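# Raise the bonnet until it stays open, then release

## Task

Lift the bonnet all the way open so that it remains up without support, then release it and move both grippers away. An open bonnet that stays up only because the robot is still holding it does not count.

## Robot and tools

ROBOT. Two arms, left_arm and right_arm, each ending in a two-finger gripper. Their bases sit at (+0.005, +0.346, 0) m (left, turned a little, quat_wxyz +0.995, 0, 0, -0.098) and (-0.005, -0.239, 0) m (right, quat_wxyz +1.000, 0, 0, -0.011). The arm names do not tell you which side of a camera picture an arm appears on.

FRAME. All poses use one scene frame: the origin is on the table surface midway between the bases, +x points out across the table, +z points up, and left_arm lies toward +y. A gripper's fingers extend along its own +z axis and close along its own y axis. end_effector_position is the point between the finger pads, roughly 1 cm back from the tips. Reported hand positions can be slightly wrong, more so at long reach, and arms tend to stop a centimetre or so short of a commanded pose, usually low.

THE ROW. Every motion command uses rows of 16 numbers: left_arm x, y, z, qw, qx, qy, qz, opening, then right_arm in the same order. Both arms are always included, even if one should not move. x, y, z are an absolute target position in metres in the scene frame; qw..qz are an absolute target orientation quaternion, w first, in the same frame. Opening runs from -1 (closed) to +1 (fully open, 0.094 m). A target more than 0.6 m from that arm's last reported position, measured along any of its gripper's axes, gets the call refused. To hold an arm still, repeat the exact pose it reported before it stopped, plus the opening it should keep; to keep an orientation, resend the same quaternion rather than copying the drifting reported one.

CLIPPING. Each control step (1/30 s) the command is limited to within 70 mm and 16 degrees of the measured gripper pose, and damped inverse kinematics favour position over orientation. After an action ends, an arm only continues to its last clipped pose, so long reaches need several commands; check the result each time.

TOOLS.
- execute_actions: "actions" is a list holding zero or one item. Empty list: just report state, with pictures. An action item has "rows" (1 to 15 rows) and "steps" (6 to 15, default 15); each row lasts one step and the final row repeats to fill the steps. A wait item has only "steps" (up to 300), counted from the previous result, so your reply time is included. Optional "pictures": true adds camera images.
- move: "target" is one 16-number row as above (absolute poses); "speed" is the path's top speed in m/s, 0.002 to 0.5, default 0.25, with rotation capped at twice that value in rad/s. Each gripper follows a straight line, both finishing together, lasting 0.5 to 10 s; the opening is applied at the start. It does not avoid obstacles or the other arm. Grippers can lag, wander and overshoot the speed, especially with a nearly straight arm. Faster motion and targets set deeper past a contact give harder impacts.
- wait: "seconds" 0 to 10; sends nothing new.
- zoom_image: "camera" (cam_head_left, cam_head_right, cam_high, cam_low, cam_left_wrist, cam_right_wrist, all 896x504) and "region" [x0, y0, x1, y1] in pixels from the top-left, at most 504 by 504.
- show_instructions: shows this scene's 8 reference pages. read_manual: licence texts only. finished_scene: pass the scene number to end it and have it judged; irreversible.

TIMING. An action's result is returned 6 steps before it finishes; those steps run while you compose your reply, and the simulation keeps running during replies. A move starts its path once the robot is still (or after 3 s).

RESULTS. The state line gives each gripper's position and quaternion. grip_measured is the measured finger opening on the command scale (each gripper may be off by about 1 mm); the last Joint positions value is the opening in metres. To grip firmly, command roughly 0.03 below grip_measured. A move adds a "move:" line ending in done, off_target, moving, held or fault, with limits such as paced (pose clipped) or held (safety check blocked steps, after which the arm may jump fast), plus each gripper's distance to its target. "pose unreachable" and HELD mean the clearance check altered or blocked commands. "Hand target" shows where the controller is currently steering. Joint torques are noisy, offset readings. Joint ranges (rad): waist -2.618 to 3.054, shoulder 0 to 3.142, elbow 0 to 3.142, wrist pitch and yaw -1.571 to 1.571, wrist roll -2.094 to 2.094.

AVOID. Letting the arms collide or shove each other; knocking anything off the table; slamming or pushing the bonnet hard; dropping or slipping. Holding loads warms motors: MOTOR HOT appears from 75 °C, at 90 °C the arm halts for 10 s, and at 100 °C it goes limp and falls (OVER-TEMPERATURE FAULT). Loose objects may occasionally be nudged by outside forces. At the end, open the fingers and withdraw both arms so the bonnet rests open on its own.

Each tool is called after ">>>" as a command line: name --argument value for each argument, lists and objects as JSON in quotes; but a table of rows of numbers goes row by row, as --pt "numbers of a row", without its own name.

Reference images:

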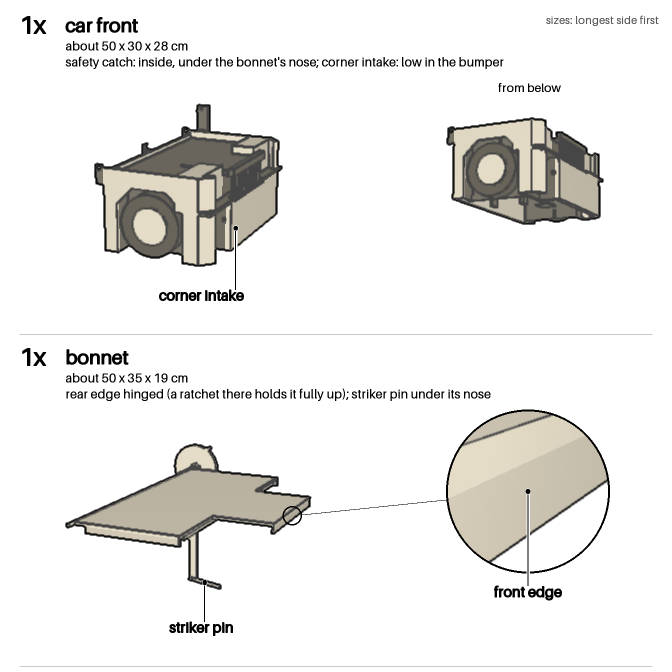

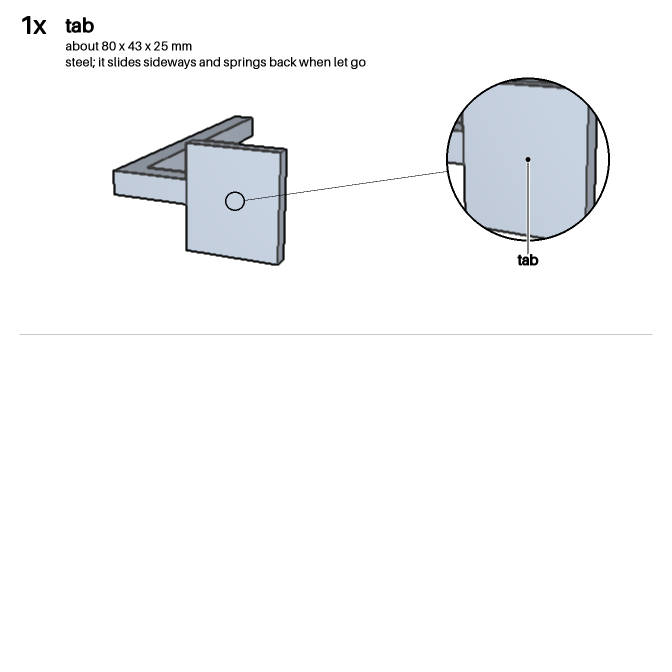

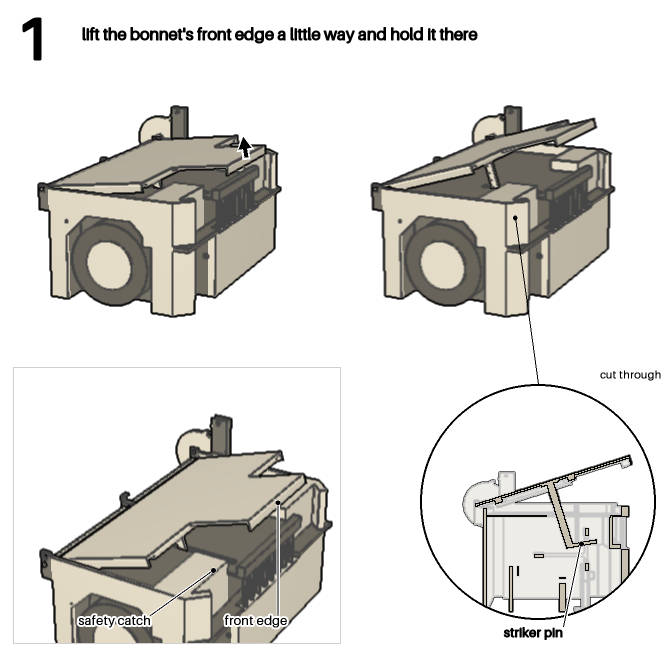

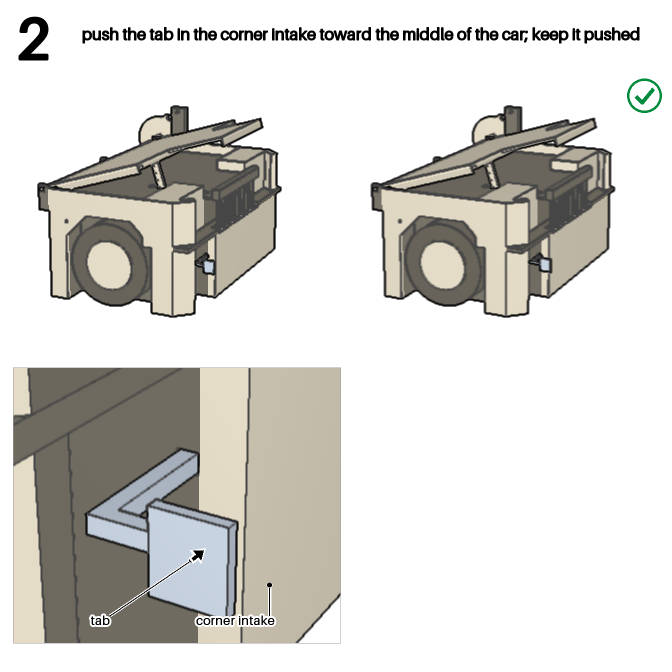

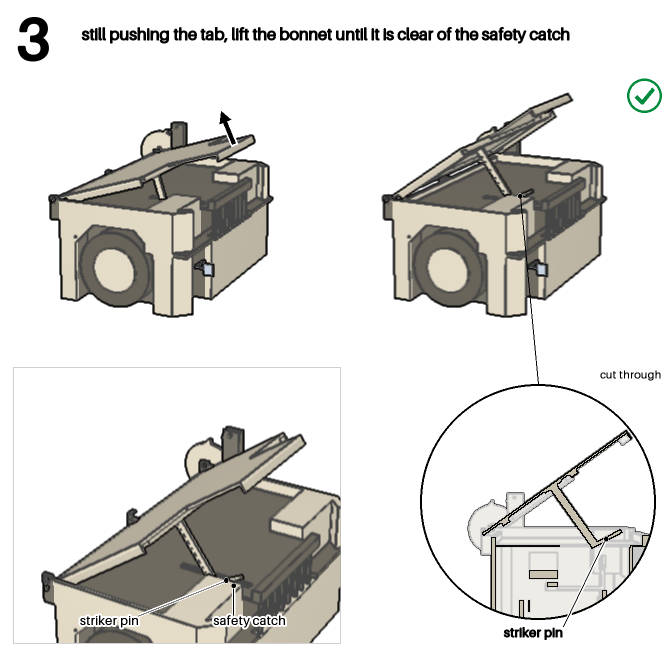

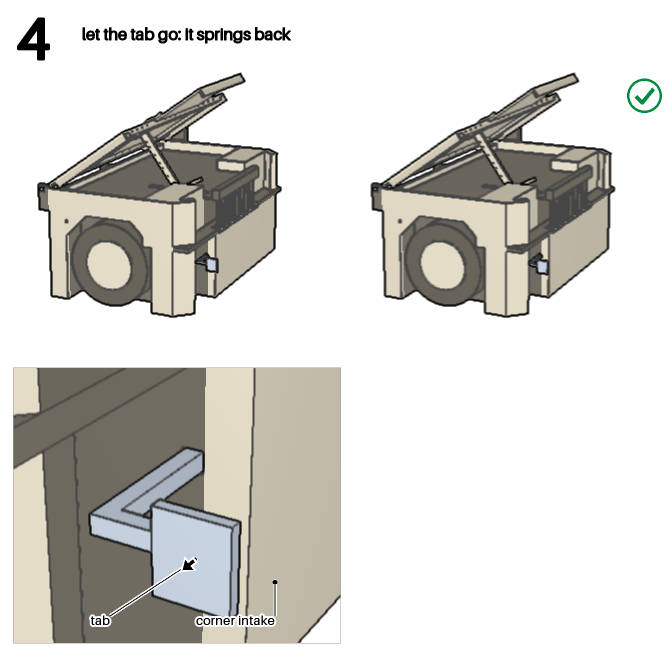

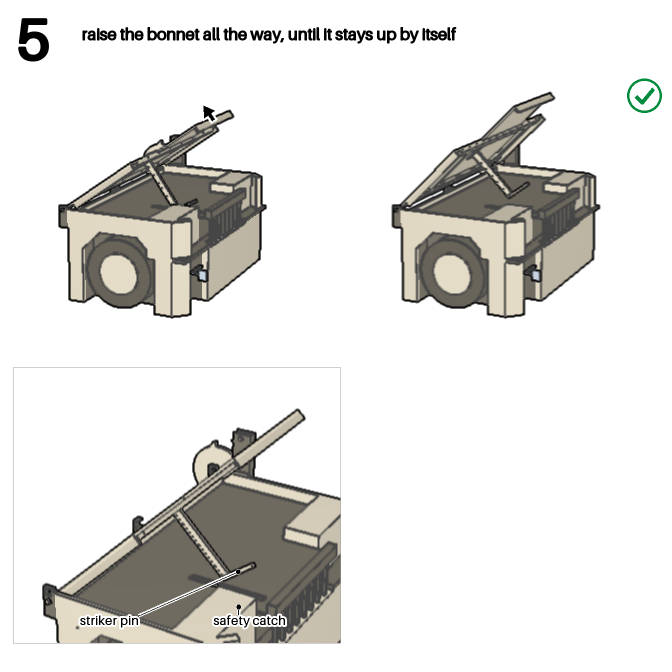

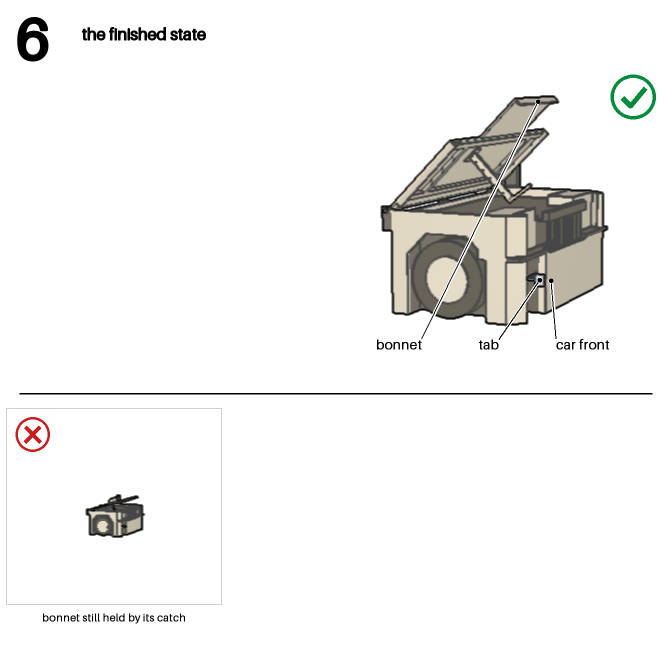

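## Session

>>> execute_actions --actions '[]'

Scene clock: 0.00 s of 4710.00 s.
left_arm: end_effector_position=(+0.3794, +0.1872, +0.3637) grip_measured=+1.000 end_effector_quat_wxyz=(-0.089, -0.243, +0.765, -0.590) | right_arm: end_effector_position=(+0.5326, -0.3680, +0.1433) grip_measured=+1.000 end_effector_quat_wxyz=(-0.443, +0.590, -0.625, +0.256)
Joint positions: left_arm=[ 0.22   1.843  2.037 -1.349  1.252 -0.893  0.094] | right_arm=[-0.385  1.986  1.37   0.02  -0.553 -1.621  0.094]
Joint velocities: left_arm=[-0.017  0.017 -0.007 -0.022 -0.007 -0.066  0.   ] | right_arm=[-0.017 -0.007 -0.002  0.007 -0.007 -0.022  0.   ]
Joint torques (N m, as the arm reports them, + toward a larger angle): no reading
Motor temperatures (°C, as the motors report them): left_arm=[25 27 24 26 23 25] | right_arm=[23 26 25 25 24 26]
Hand target (left_arm): +0.377, +0.186, +0.371; -0.085, -0.233, +0.762, -0.598
Hand target (right_arm): +0.531, -0.366, +0.143; -0.444, +0.589, -0.629, +0.248

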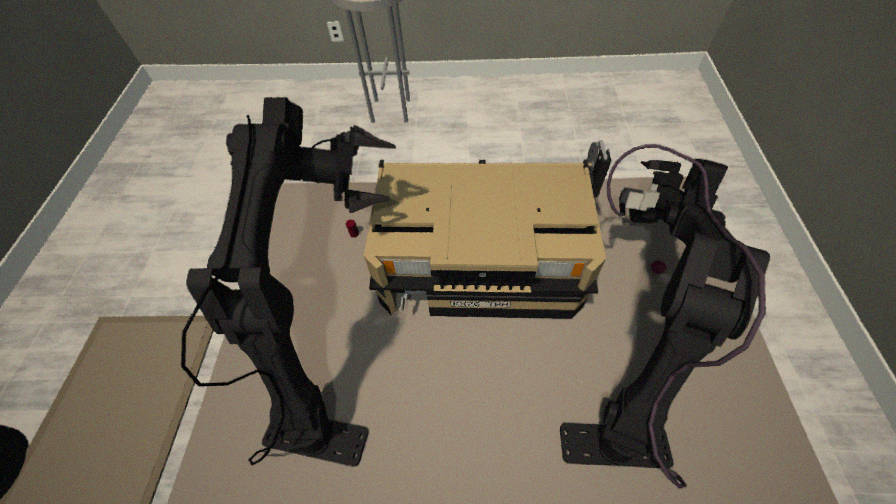

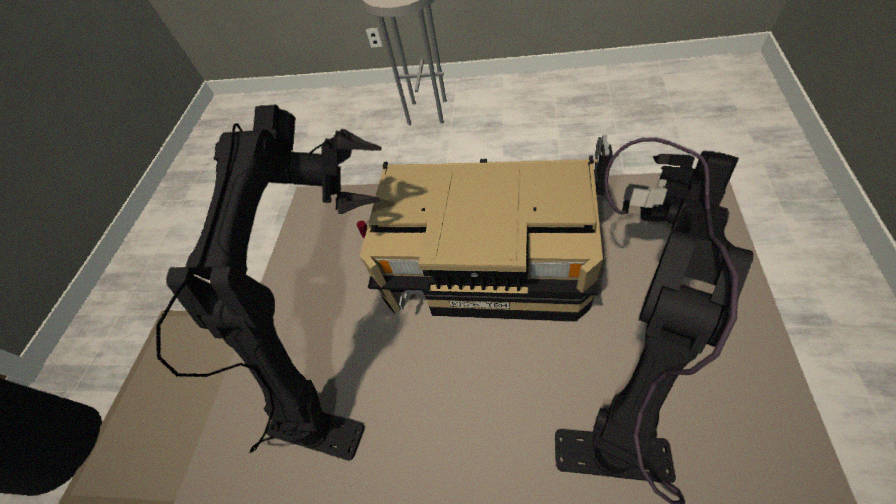

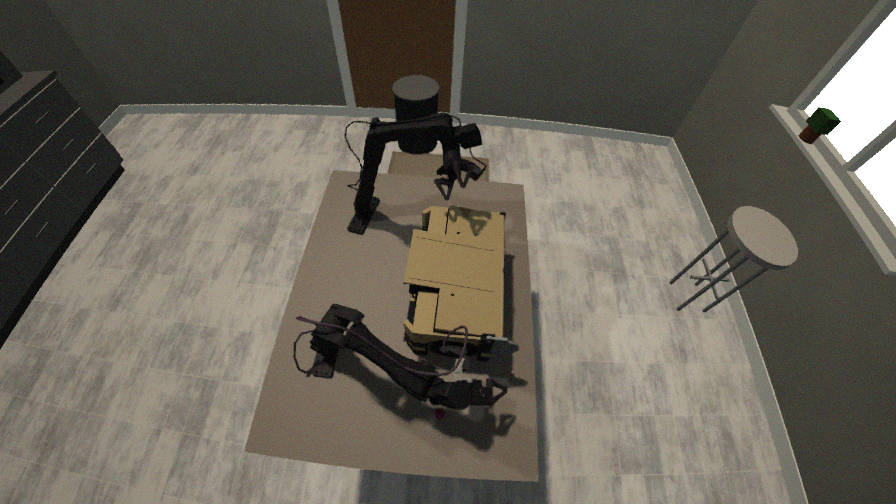

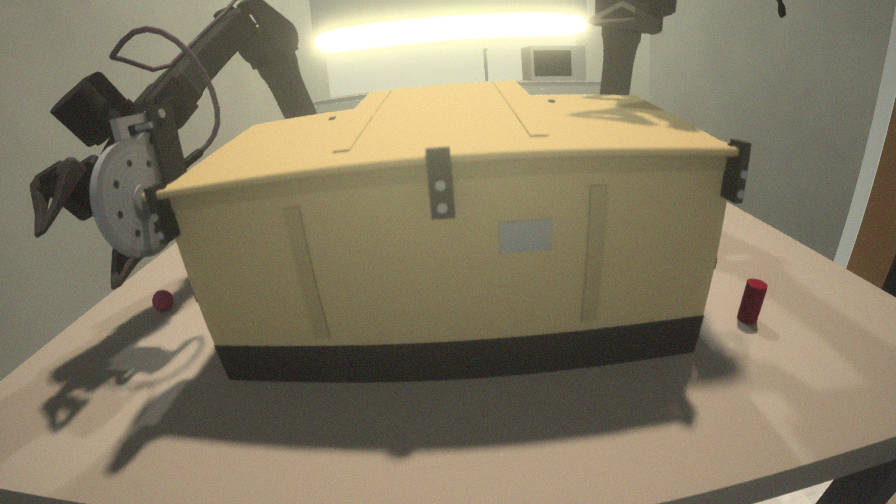

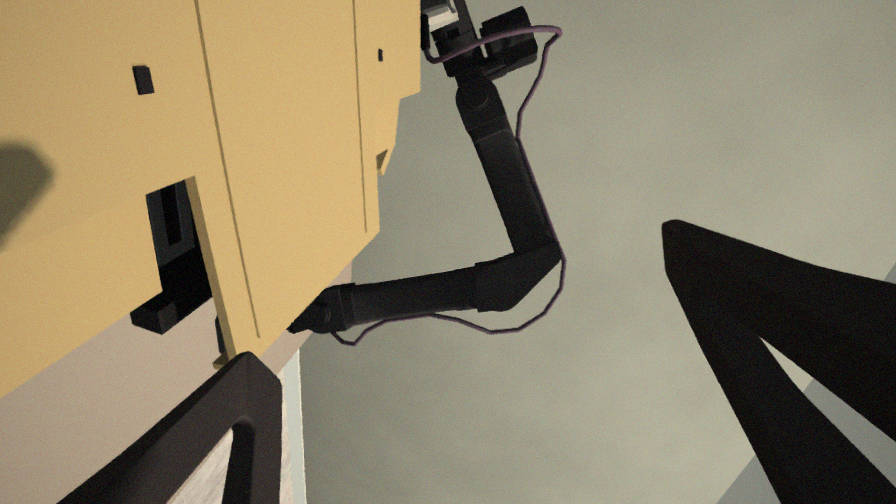

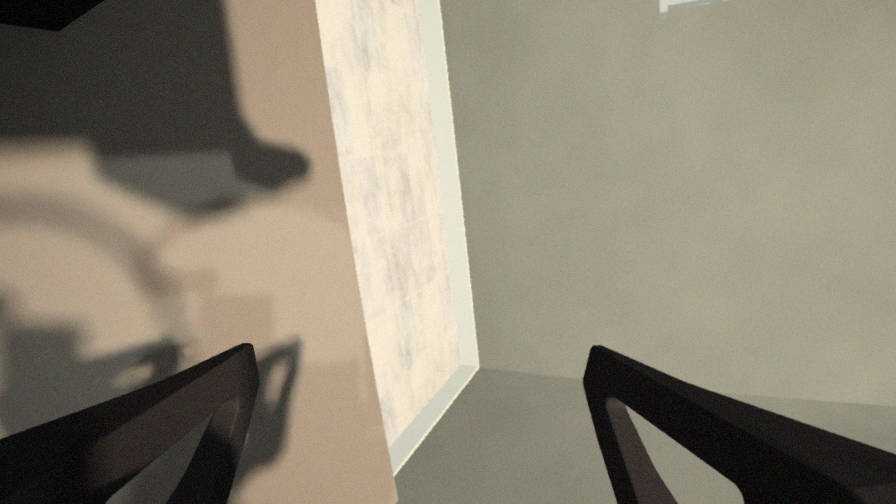

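>>> move --target '[0.24,0.30,0.25,0.707,0,0.707,0,-1, 0.25,-0.36,0.25,0.707,0,0.707,0,-1]'

>>> zoom_image --camera "cam_head_left" --region '[330,130,650,340]'

Scene clock: 5.37 s of 4710.00 s.
left_arm: end_effector_position=(+0.2429, +0.2964, +0.2447) grip_measured=-0.983 end_effector_quat_wxyz=(+0.699, +0.008, +0.715, +0.005) | right_arm: end_effector_position=(+0.2583, -0.3597, +0.2630) grip_measured=-0.989 end_effector_quat_wxyz=(+0.718, -0.011, +0.696, -0.004)
Joint positions: left_arm=[-0.501  0.248  0.279 -0.06  -0.691 -0.001  0.001] | right_arm=[-0.946  0.776  0.338  0.493 -0.977  0.023  0.001]
Joint velocities: left_arm=[-0.007 -0.017 -0.007  0.066 -0.066  0.007  0.001] | right_arm=[ 0.007  0.002  0.012  0.007  0.095 -0.037  0.   ]
Joint torques (N m, as the arm reports them, + toward a larger angle): left_arm=[-0.75 -0.19  4.56  2.03 -0.07  0.09] | right_arm=[-0.79 -1.63  7.17  1.44 -0.02  0.01]
Motor temperatures (°C, as the motors report them): left_arm=[25 27 25 27 23 25] | right_arm=[23 26 26 27 24 26]
Hand target (left_arm): +0.241, +0.297, +0.245; +0.706, +0.007, +0.709, +0.003
Hand target (right_arm): +0.255, -0.359, +0.254; +0.712, +0.002, +0.702, +0.005
Off the commanded pose (left_arm): 0.007 m, 2 deg.
Off the commanded pose (right_arm): 0.015 m, 2 deg.
Kept back: nothing.
move: off_target (right_arm)

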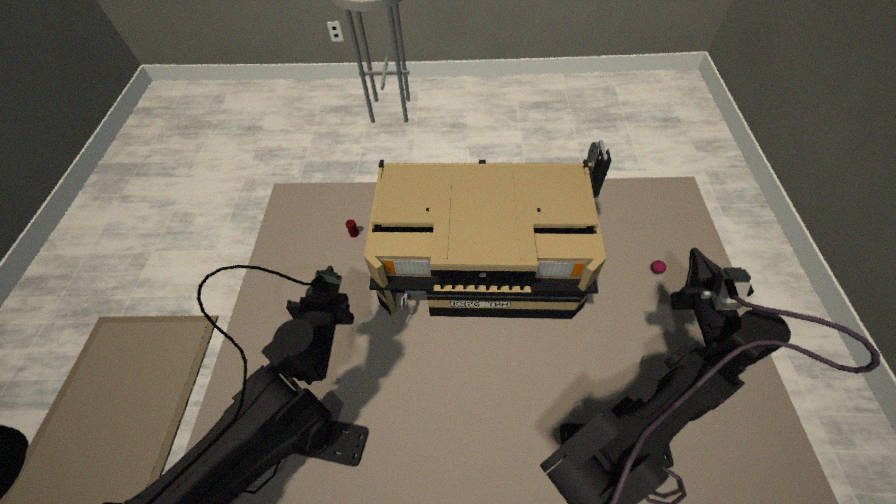

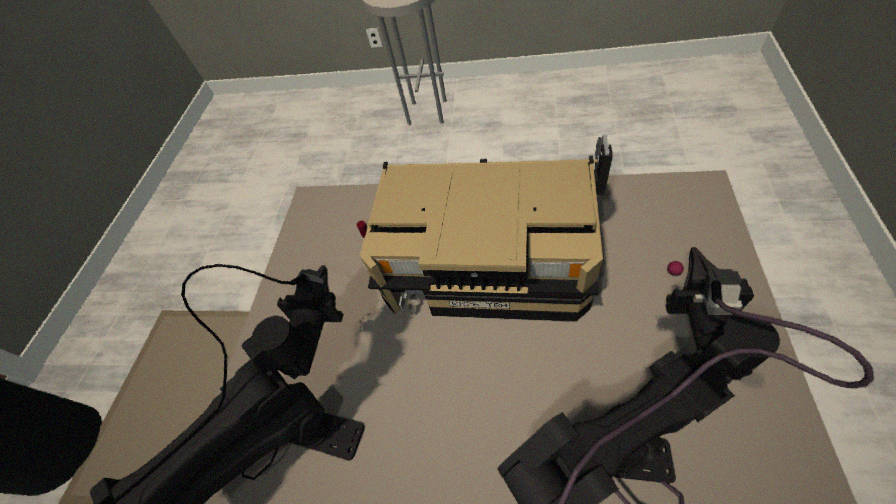

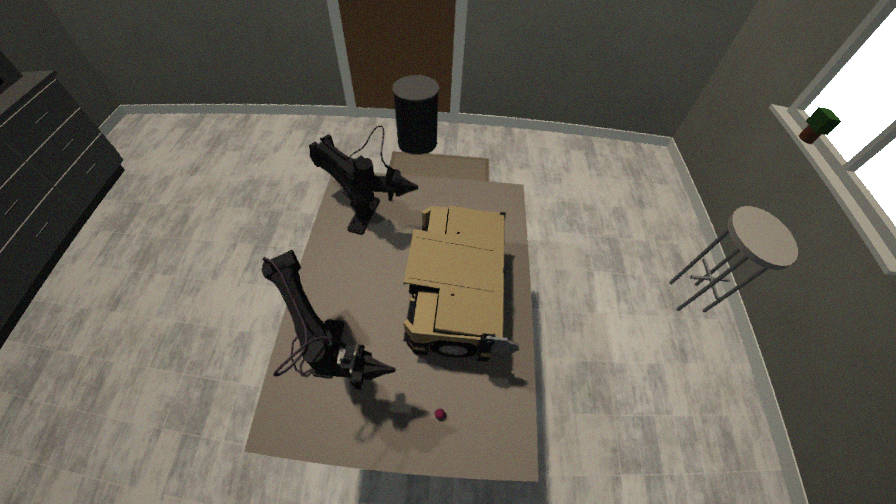

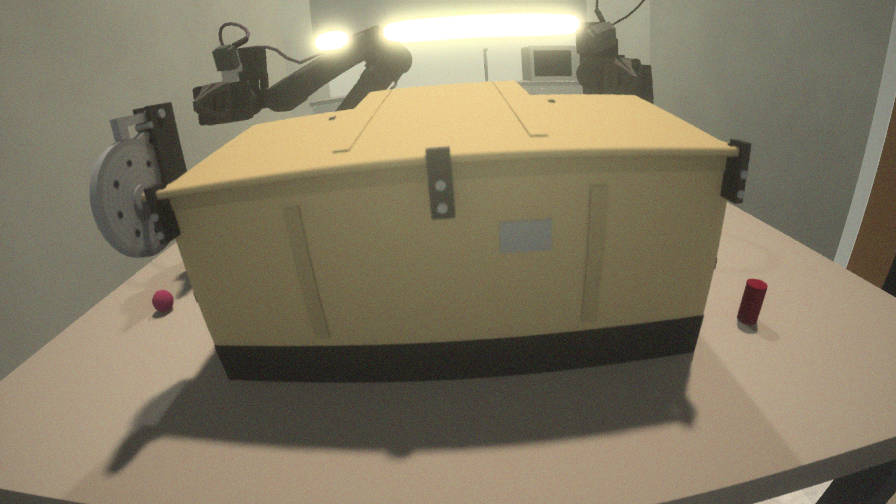

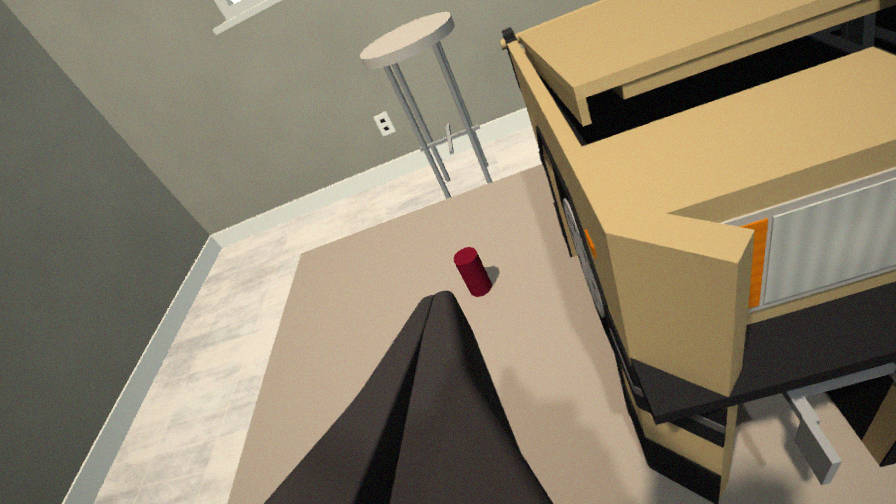

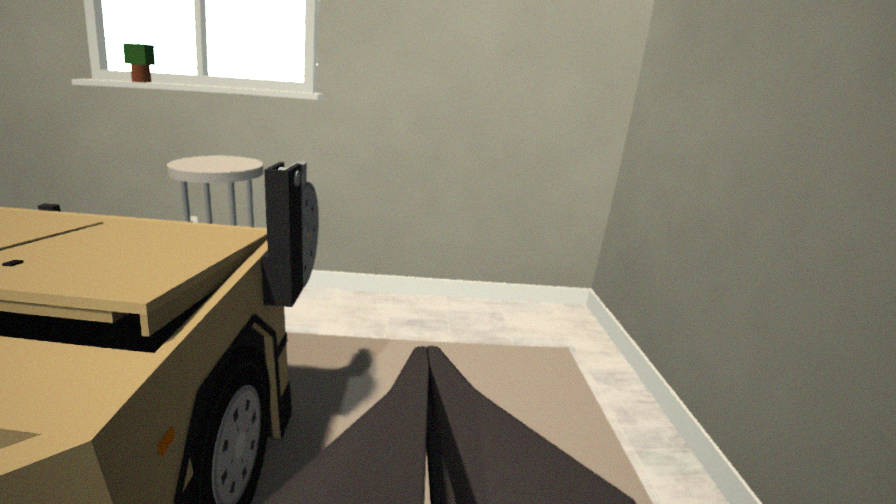

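Region (330, 130, 650, 340) of cam_head_left's 896x504 image, scaled by 1.575, with more detail than that image has; it fills the top 331 rows of this view, and the rest is white.

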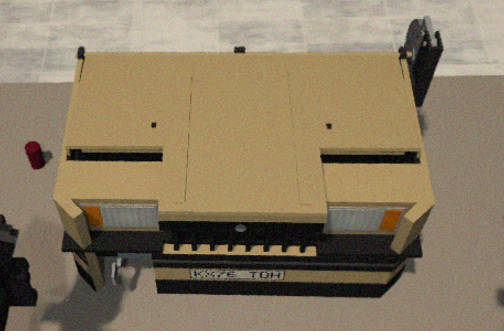

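>>> move --target '[0.20,0.25,0.10,0.483,0.224,0.837,-0.129,-1, 0.17,-0.08,0.22,0.653,-0.271,0.653,0.271,-1]'

Scene clock: 8.33 s of 4710.00 s.
left_arm: end_effector_position=(+0.2019, +0.2485, +0.1135) grip_measured=-0.983 end_effector_quat_wxyz=(+0.503, +0.220, +0.825, -0.133) | right_arm: end_effector_position=(+0.1722, -0.0784, +0.2271) grip_measured=-0.989 end_effector_quat_wxyz=(+0.649, -0.288, +0.657, +0.254)
Joint positions: left_arm=[-0.13   0.142  0.191 -0.532  0.171  0.091  0.001] | right_arm=[ 0.598  0.086  0.223 -0.166 -0.21  -0.047  0.001]
Joint velocities: left_arm=[-0.022 -0.002  0.007  0.007 -0.022 -0.037 -0.001] | right_arm=[-0.017 -0.012  0.017 -0.051 -0.022  0.051  0.001]
Joint torques (N m, as the arm reports them, + toward a larger angle): left_arm=[0.93 3.42 4.77 1.82 0.17 0.1 ] | right_arm=[0.72 4.17 7.01 2.09 0.1  0.05]
Motor temperatures (°C, as the motors report them): left_arm=[25 27 25 28 23 25] | right_arm=[23 26 26 27 24 26]
Hand target (left_arm): +0.200, +0.250, +0.100; +0.484, +0.223, +0.836, -0.132
Hand target (right_arm): +0.174, -0.076, +0.219; +0.641, -0.287, +0.664, +0.255
Off the commanded pose (left_arm): 0.014 m, 3 deg.
Off the commanded pose (right_arm): 0.008 m, 3 deg.
Kept back: nothing.
move: off_target (left_arm, right_arm)

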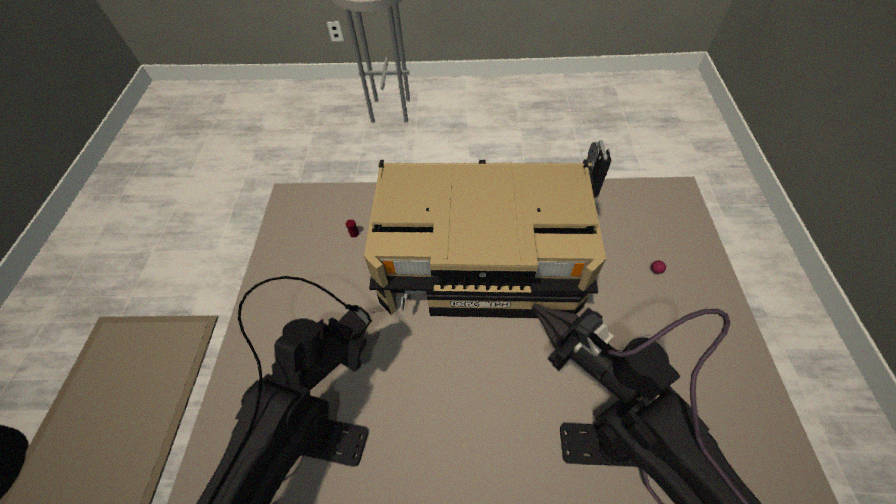

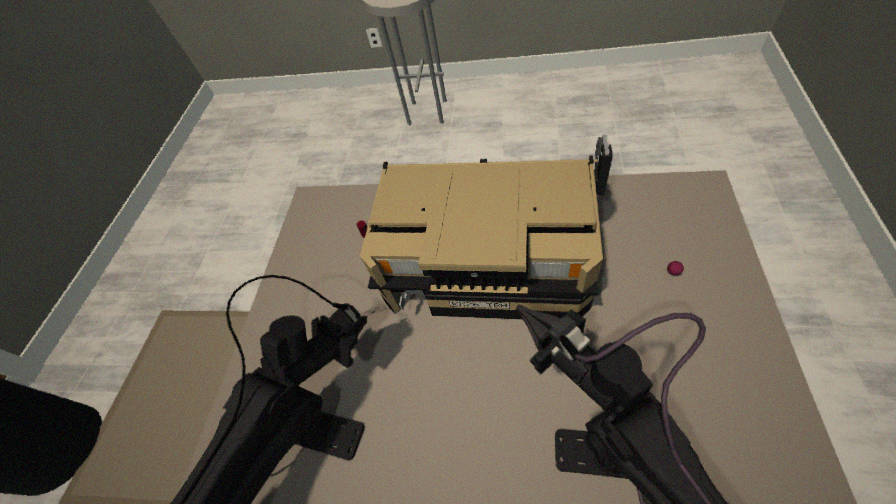

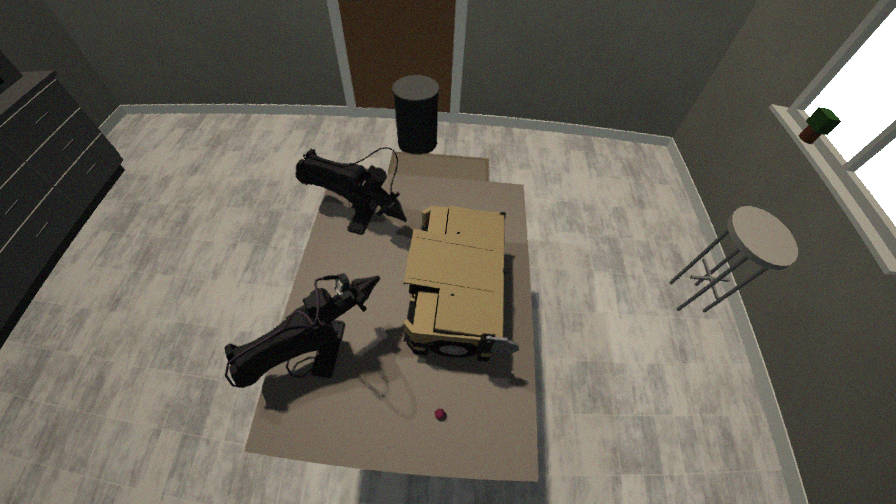

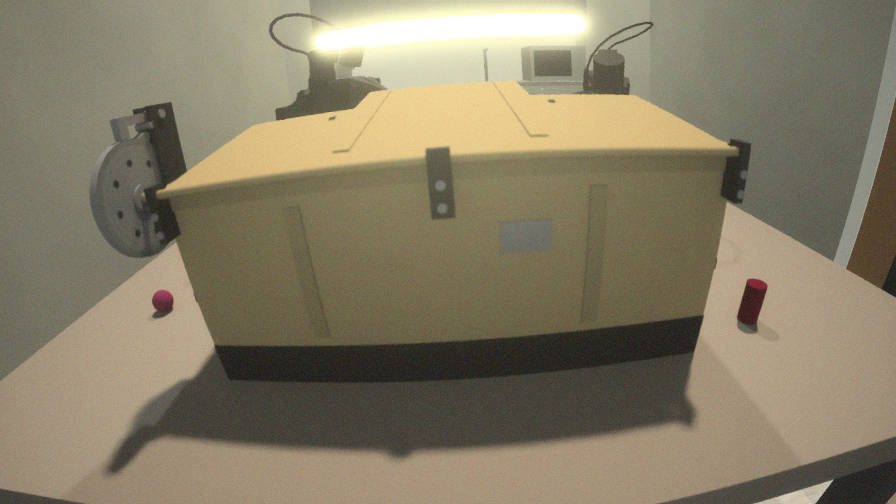

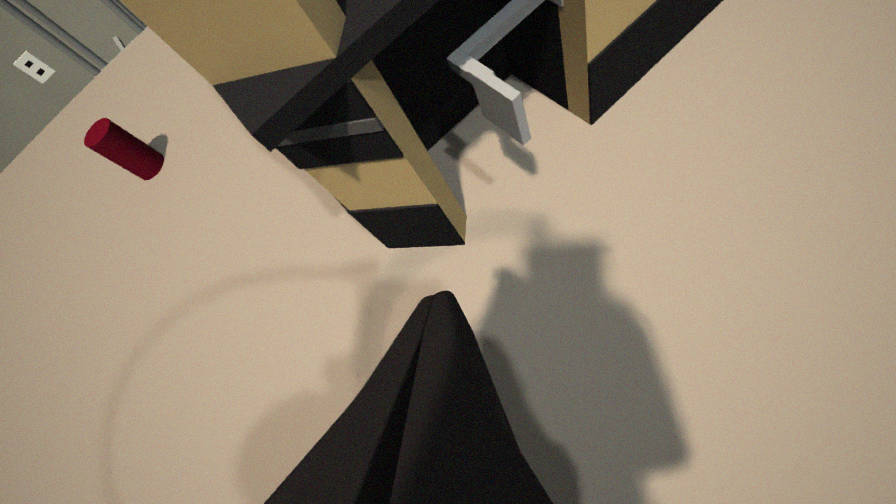

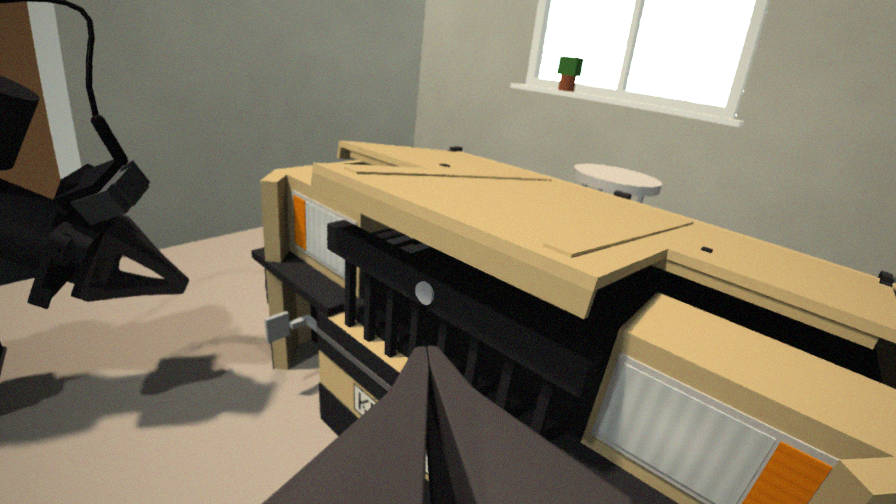

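>>> move --target '[0.23,0.24,0.085,0.483,0.224,0.837,-0.129,-1, 0.21,-0.02,0.24,0.354,0.354,0.612,0.612,0.2]' --speed 0.15

Scene clock: 14.70 s of 4710.00 s.
left_arm: end_effector_position=(+0.2286, +0.2395, +0.0929) grip_measured=-0.983 end_effector_quat_wxyz=(+0.489, +0.222, +0.833, -0.131) | right_arm: end_effector_position=(+0.2092, -0.0250, +0.2284) grip_measured=+0.199 end_effector_quat_wxyz=(+0.364, +0.346, +0.620, +0.603)
Joint positions: left_arm=[-0.13   0.437  0.134 -0.214  0.171  0.095  0.001] | right_arm=[1.142 0.74  0.236 0.492 0.6   1.543 0.056]
Joint velocities: left_arm=[ 0.002 -0.027 -0.022 -0.037  0.022 -0.081 -0.   ] | right_arm=[-0.012  0.002 -0.002  0.066  0.037  0.007 -0.001]
Joint torques (N m, as the arm reports them, + toward a larger angle): left_arm=[1.   2.08 4.89 2.09 0.14 0.1 ] | right_arm=[ 0.76  1.13 11.42  1.93  0.08 -0.04]
Motor temperatures (°C, as the motors report them): left_arm=[25 27 26 29 23 25] | right_arm=[23 26 27 28 24 26]
Hand target (left_arm): +0.228, +0.241, +0.085; +0.483, +0.223, +0.837, -0.129
Hand target (right_arm): +0.209, -0.021, +0.240; +0.361, +0.346, +0.613, +0.611
Off the commanded pose (left_arm): 0.008 m, 1 deg.
Off the commanded pose (right_arm): 0.013 m, 2 deg.
Kept back: nothing.
move: off_target (right_arm)

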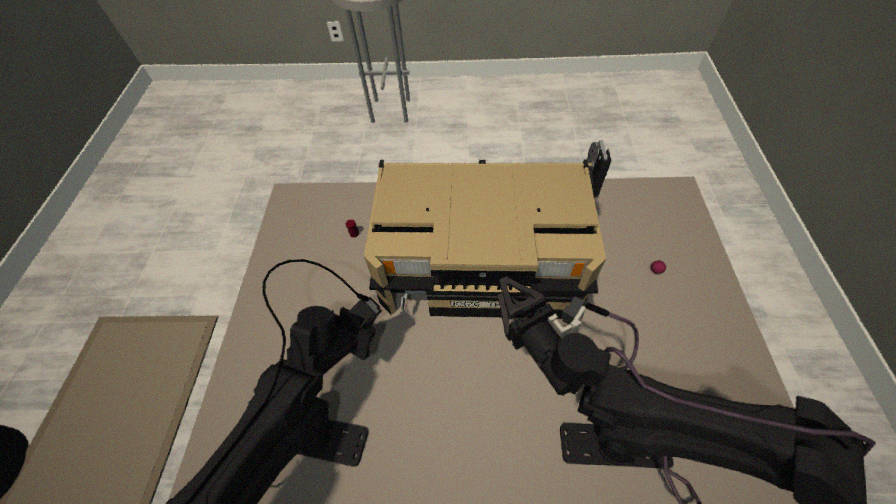

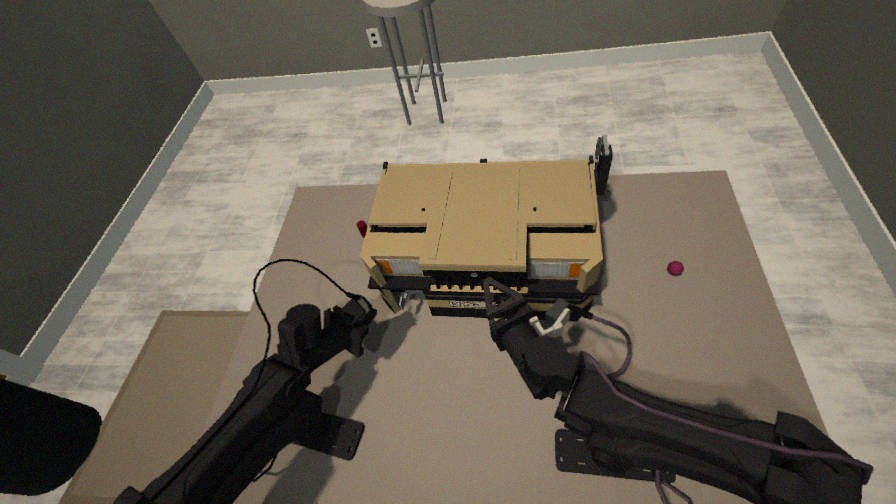

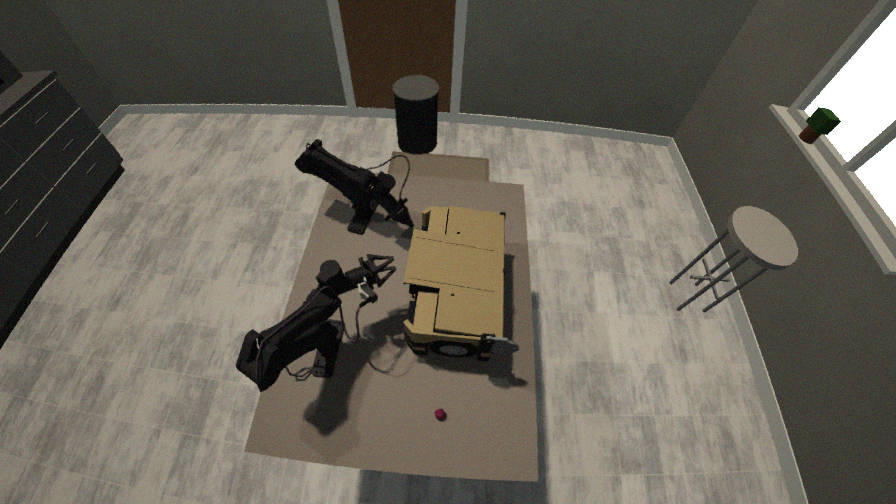

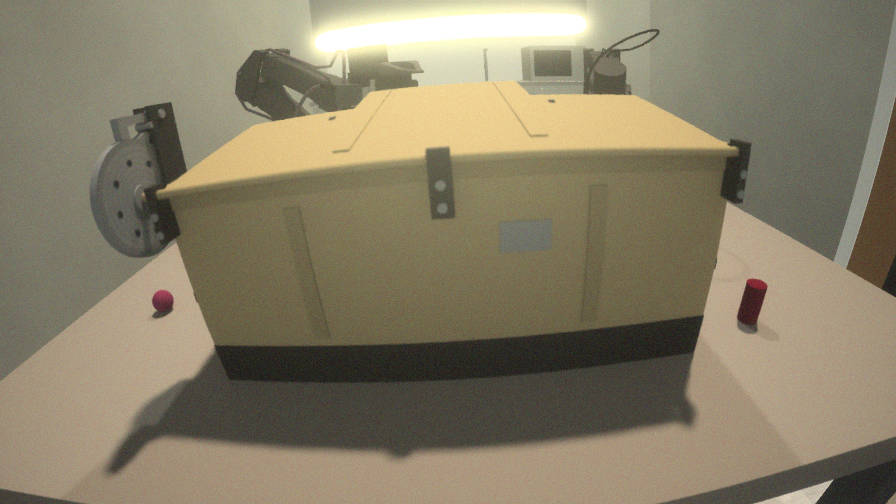

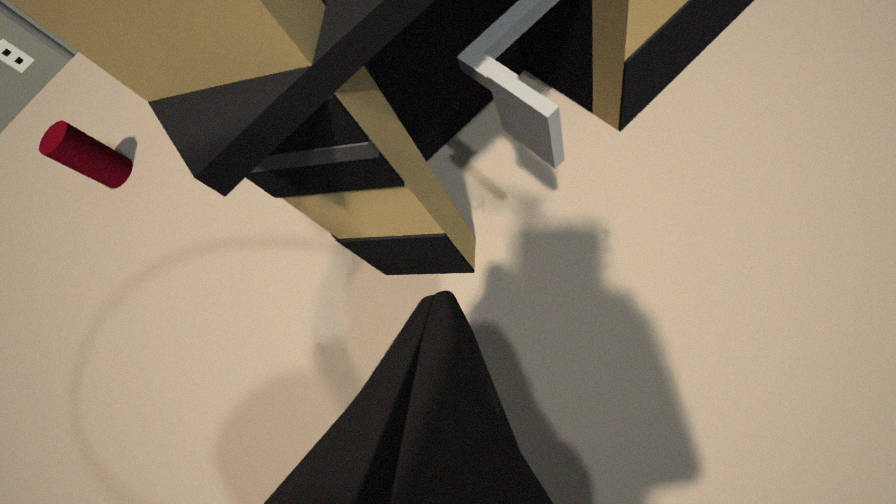

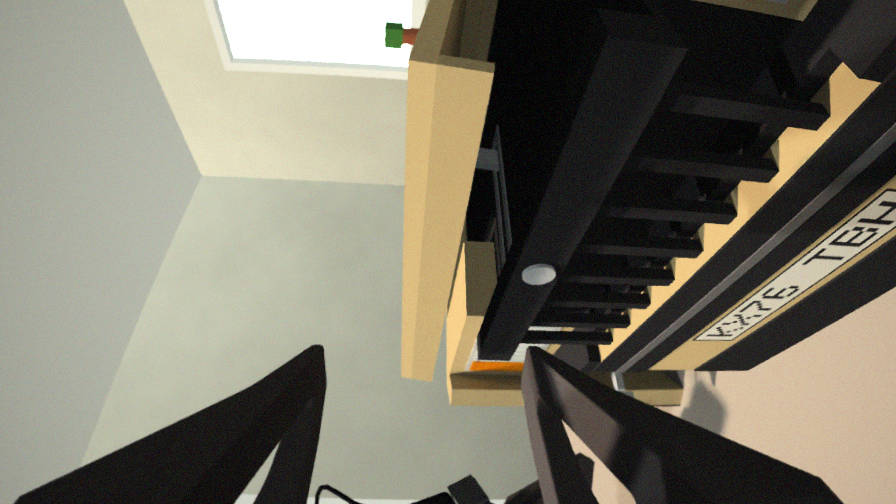

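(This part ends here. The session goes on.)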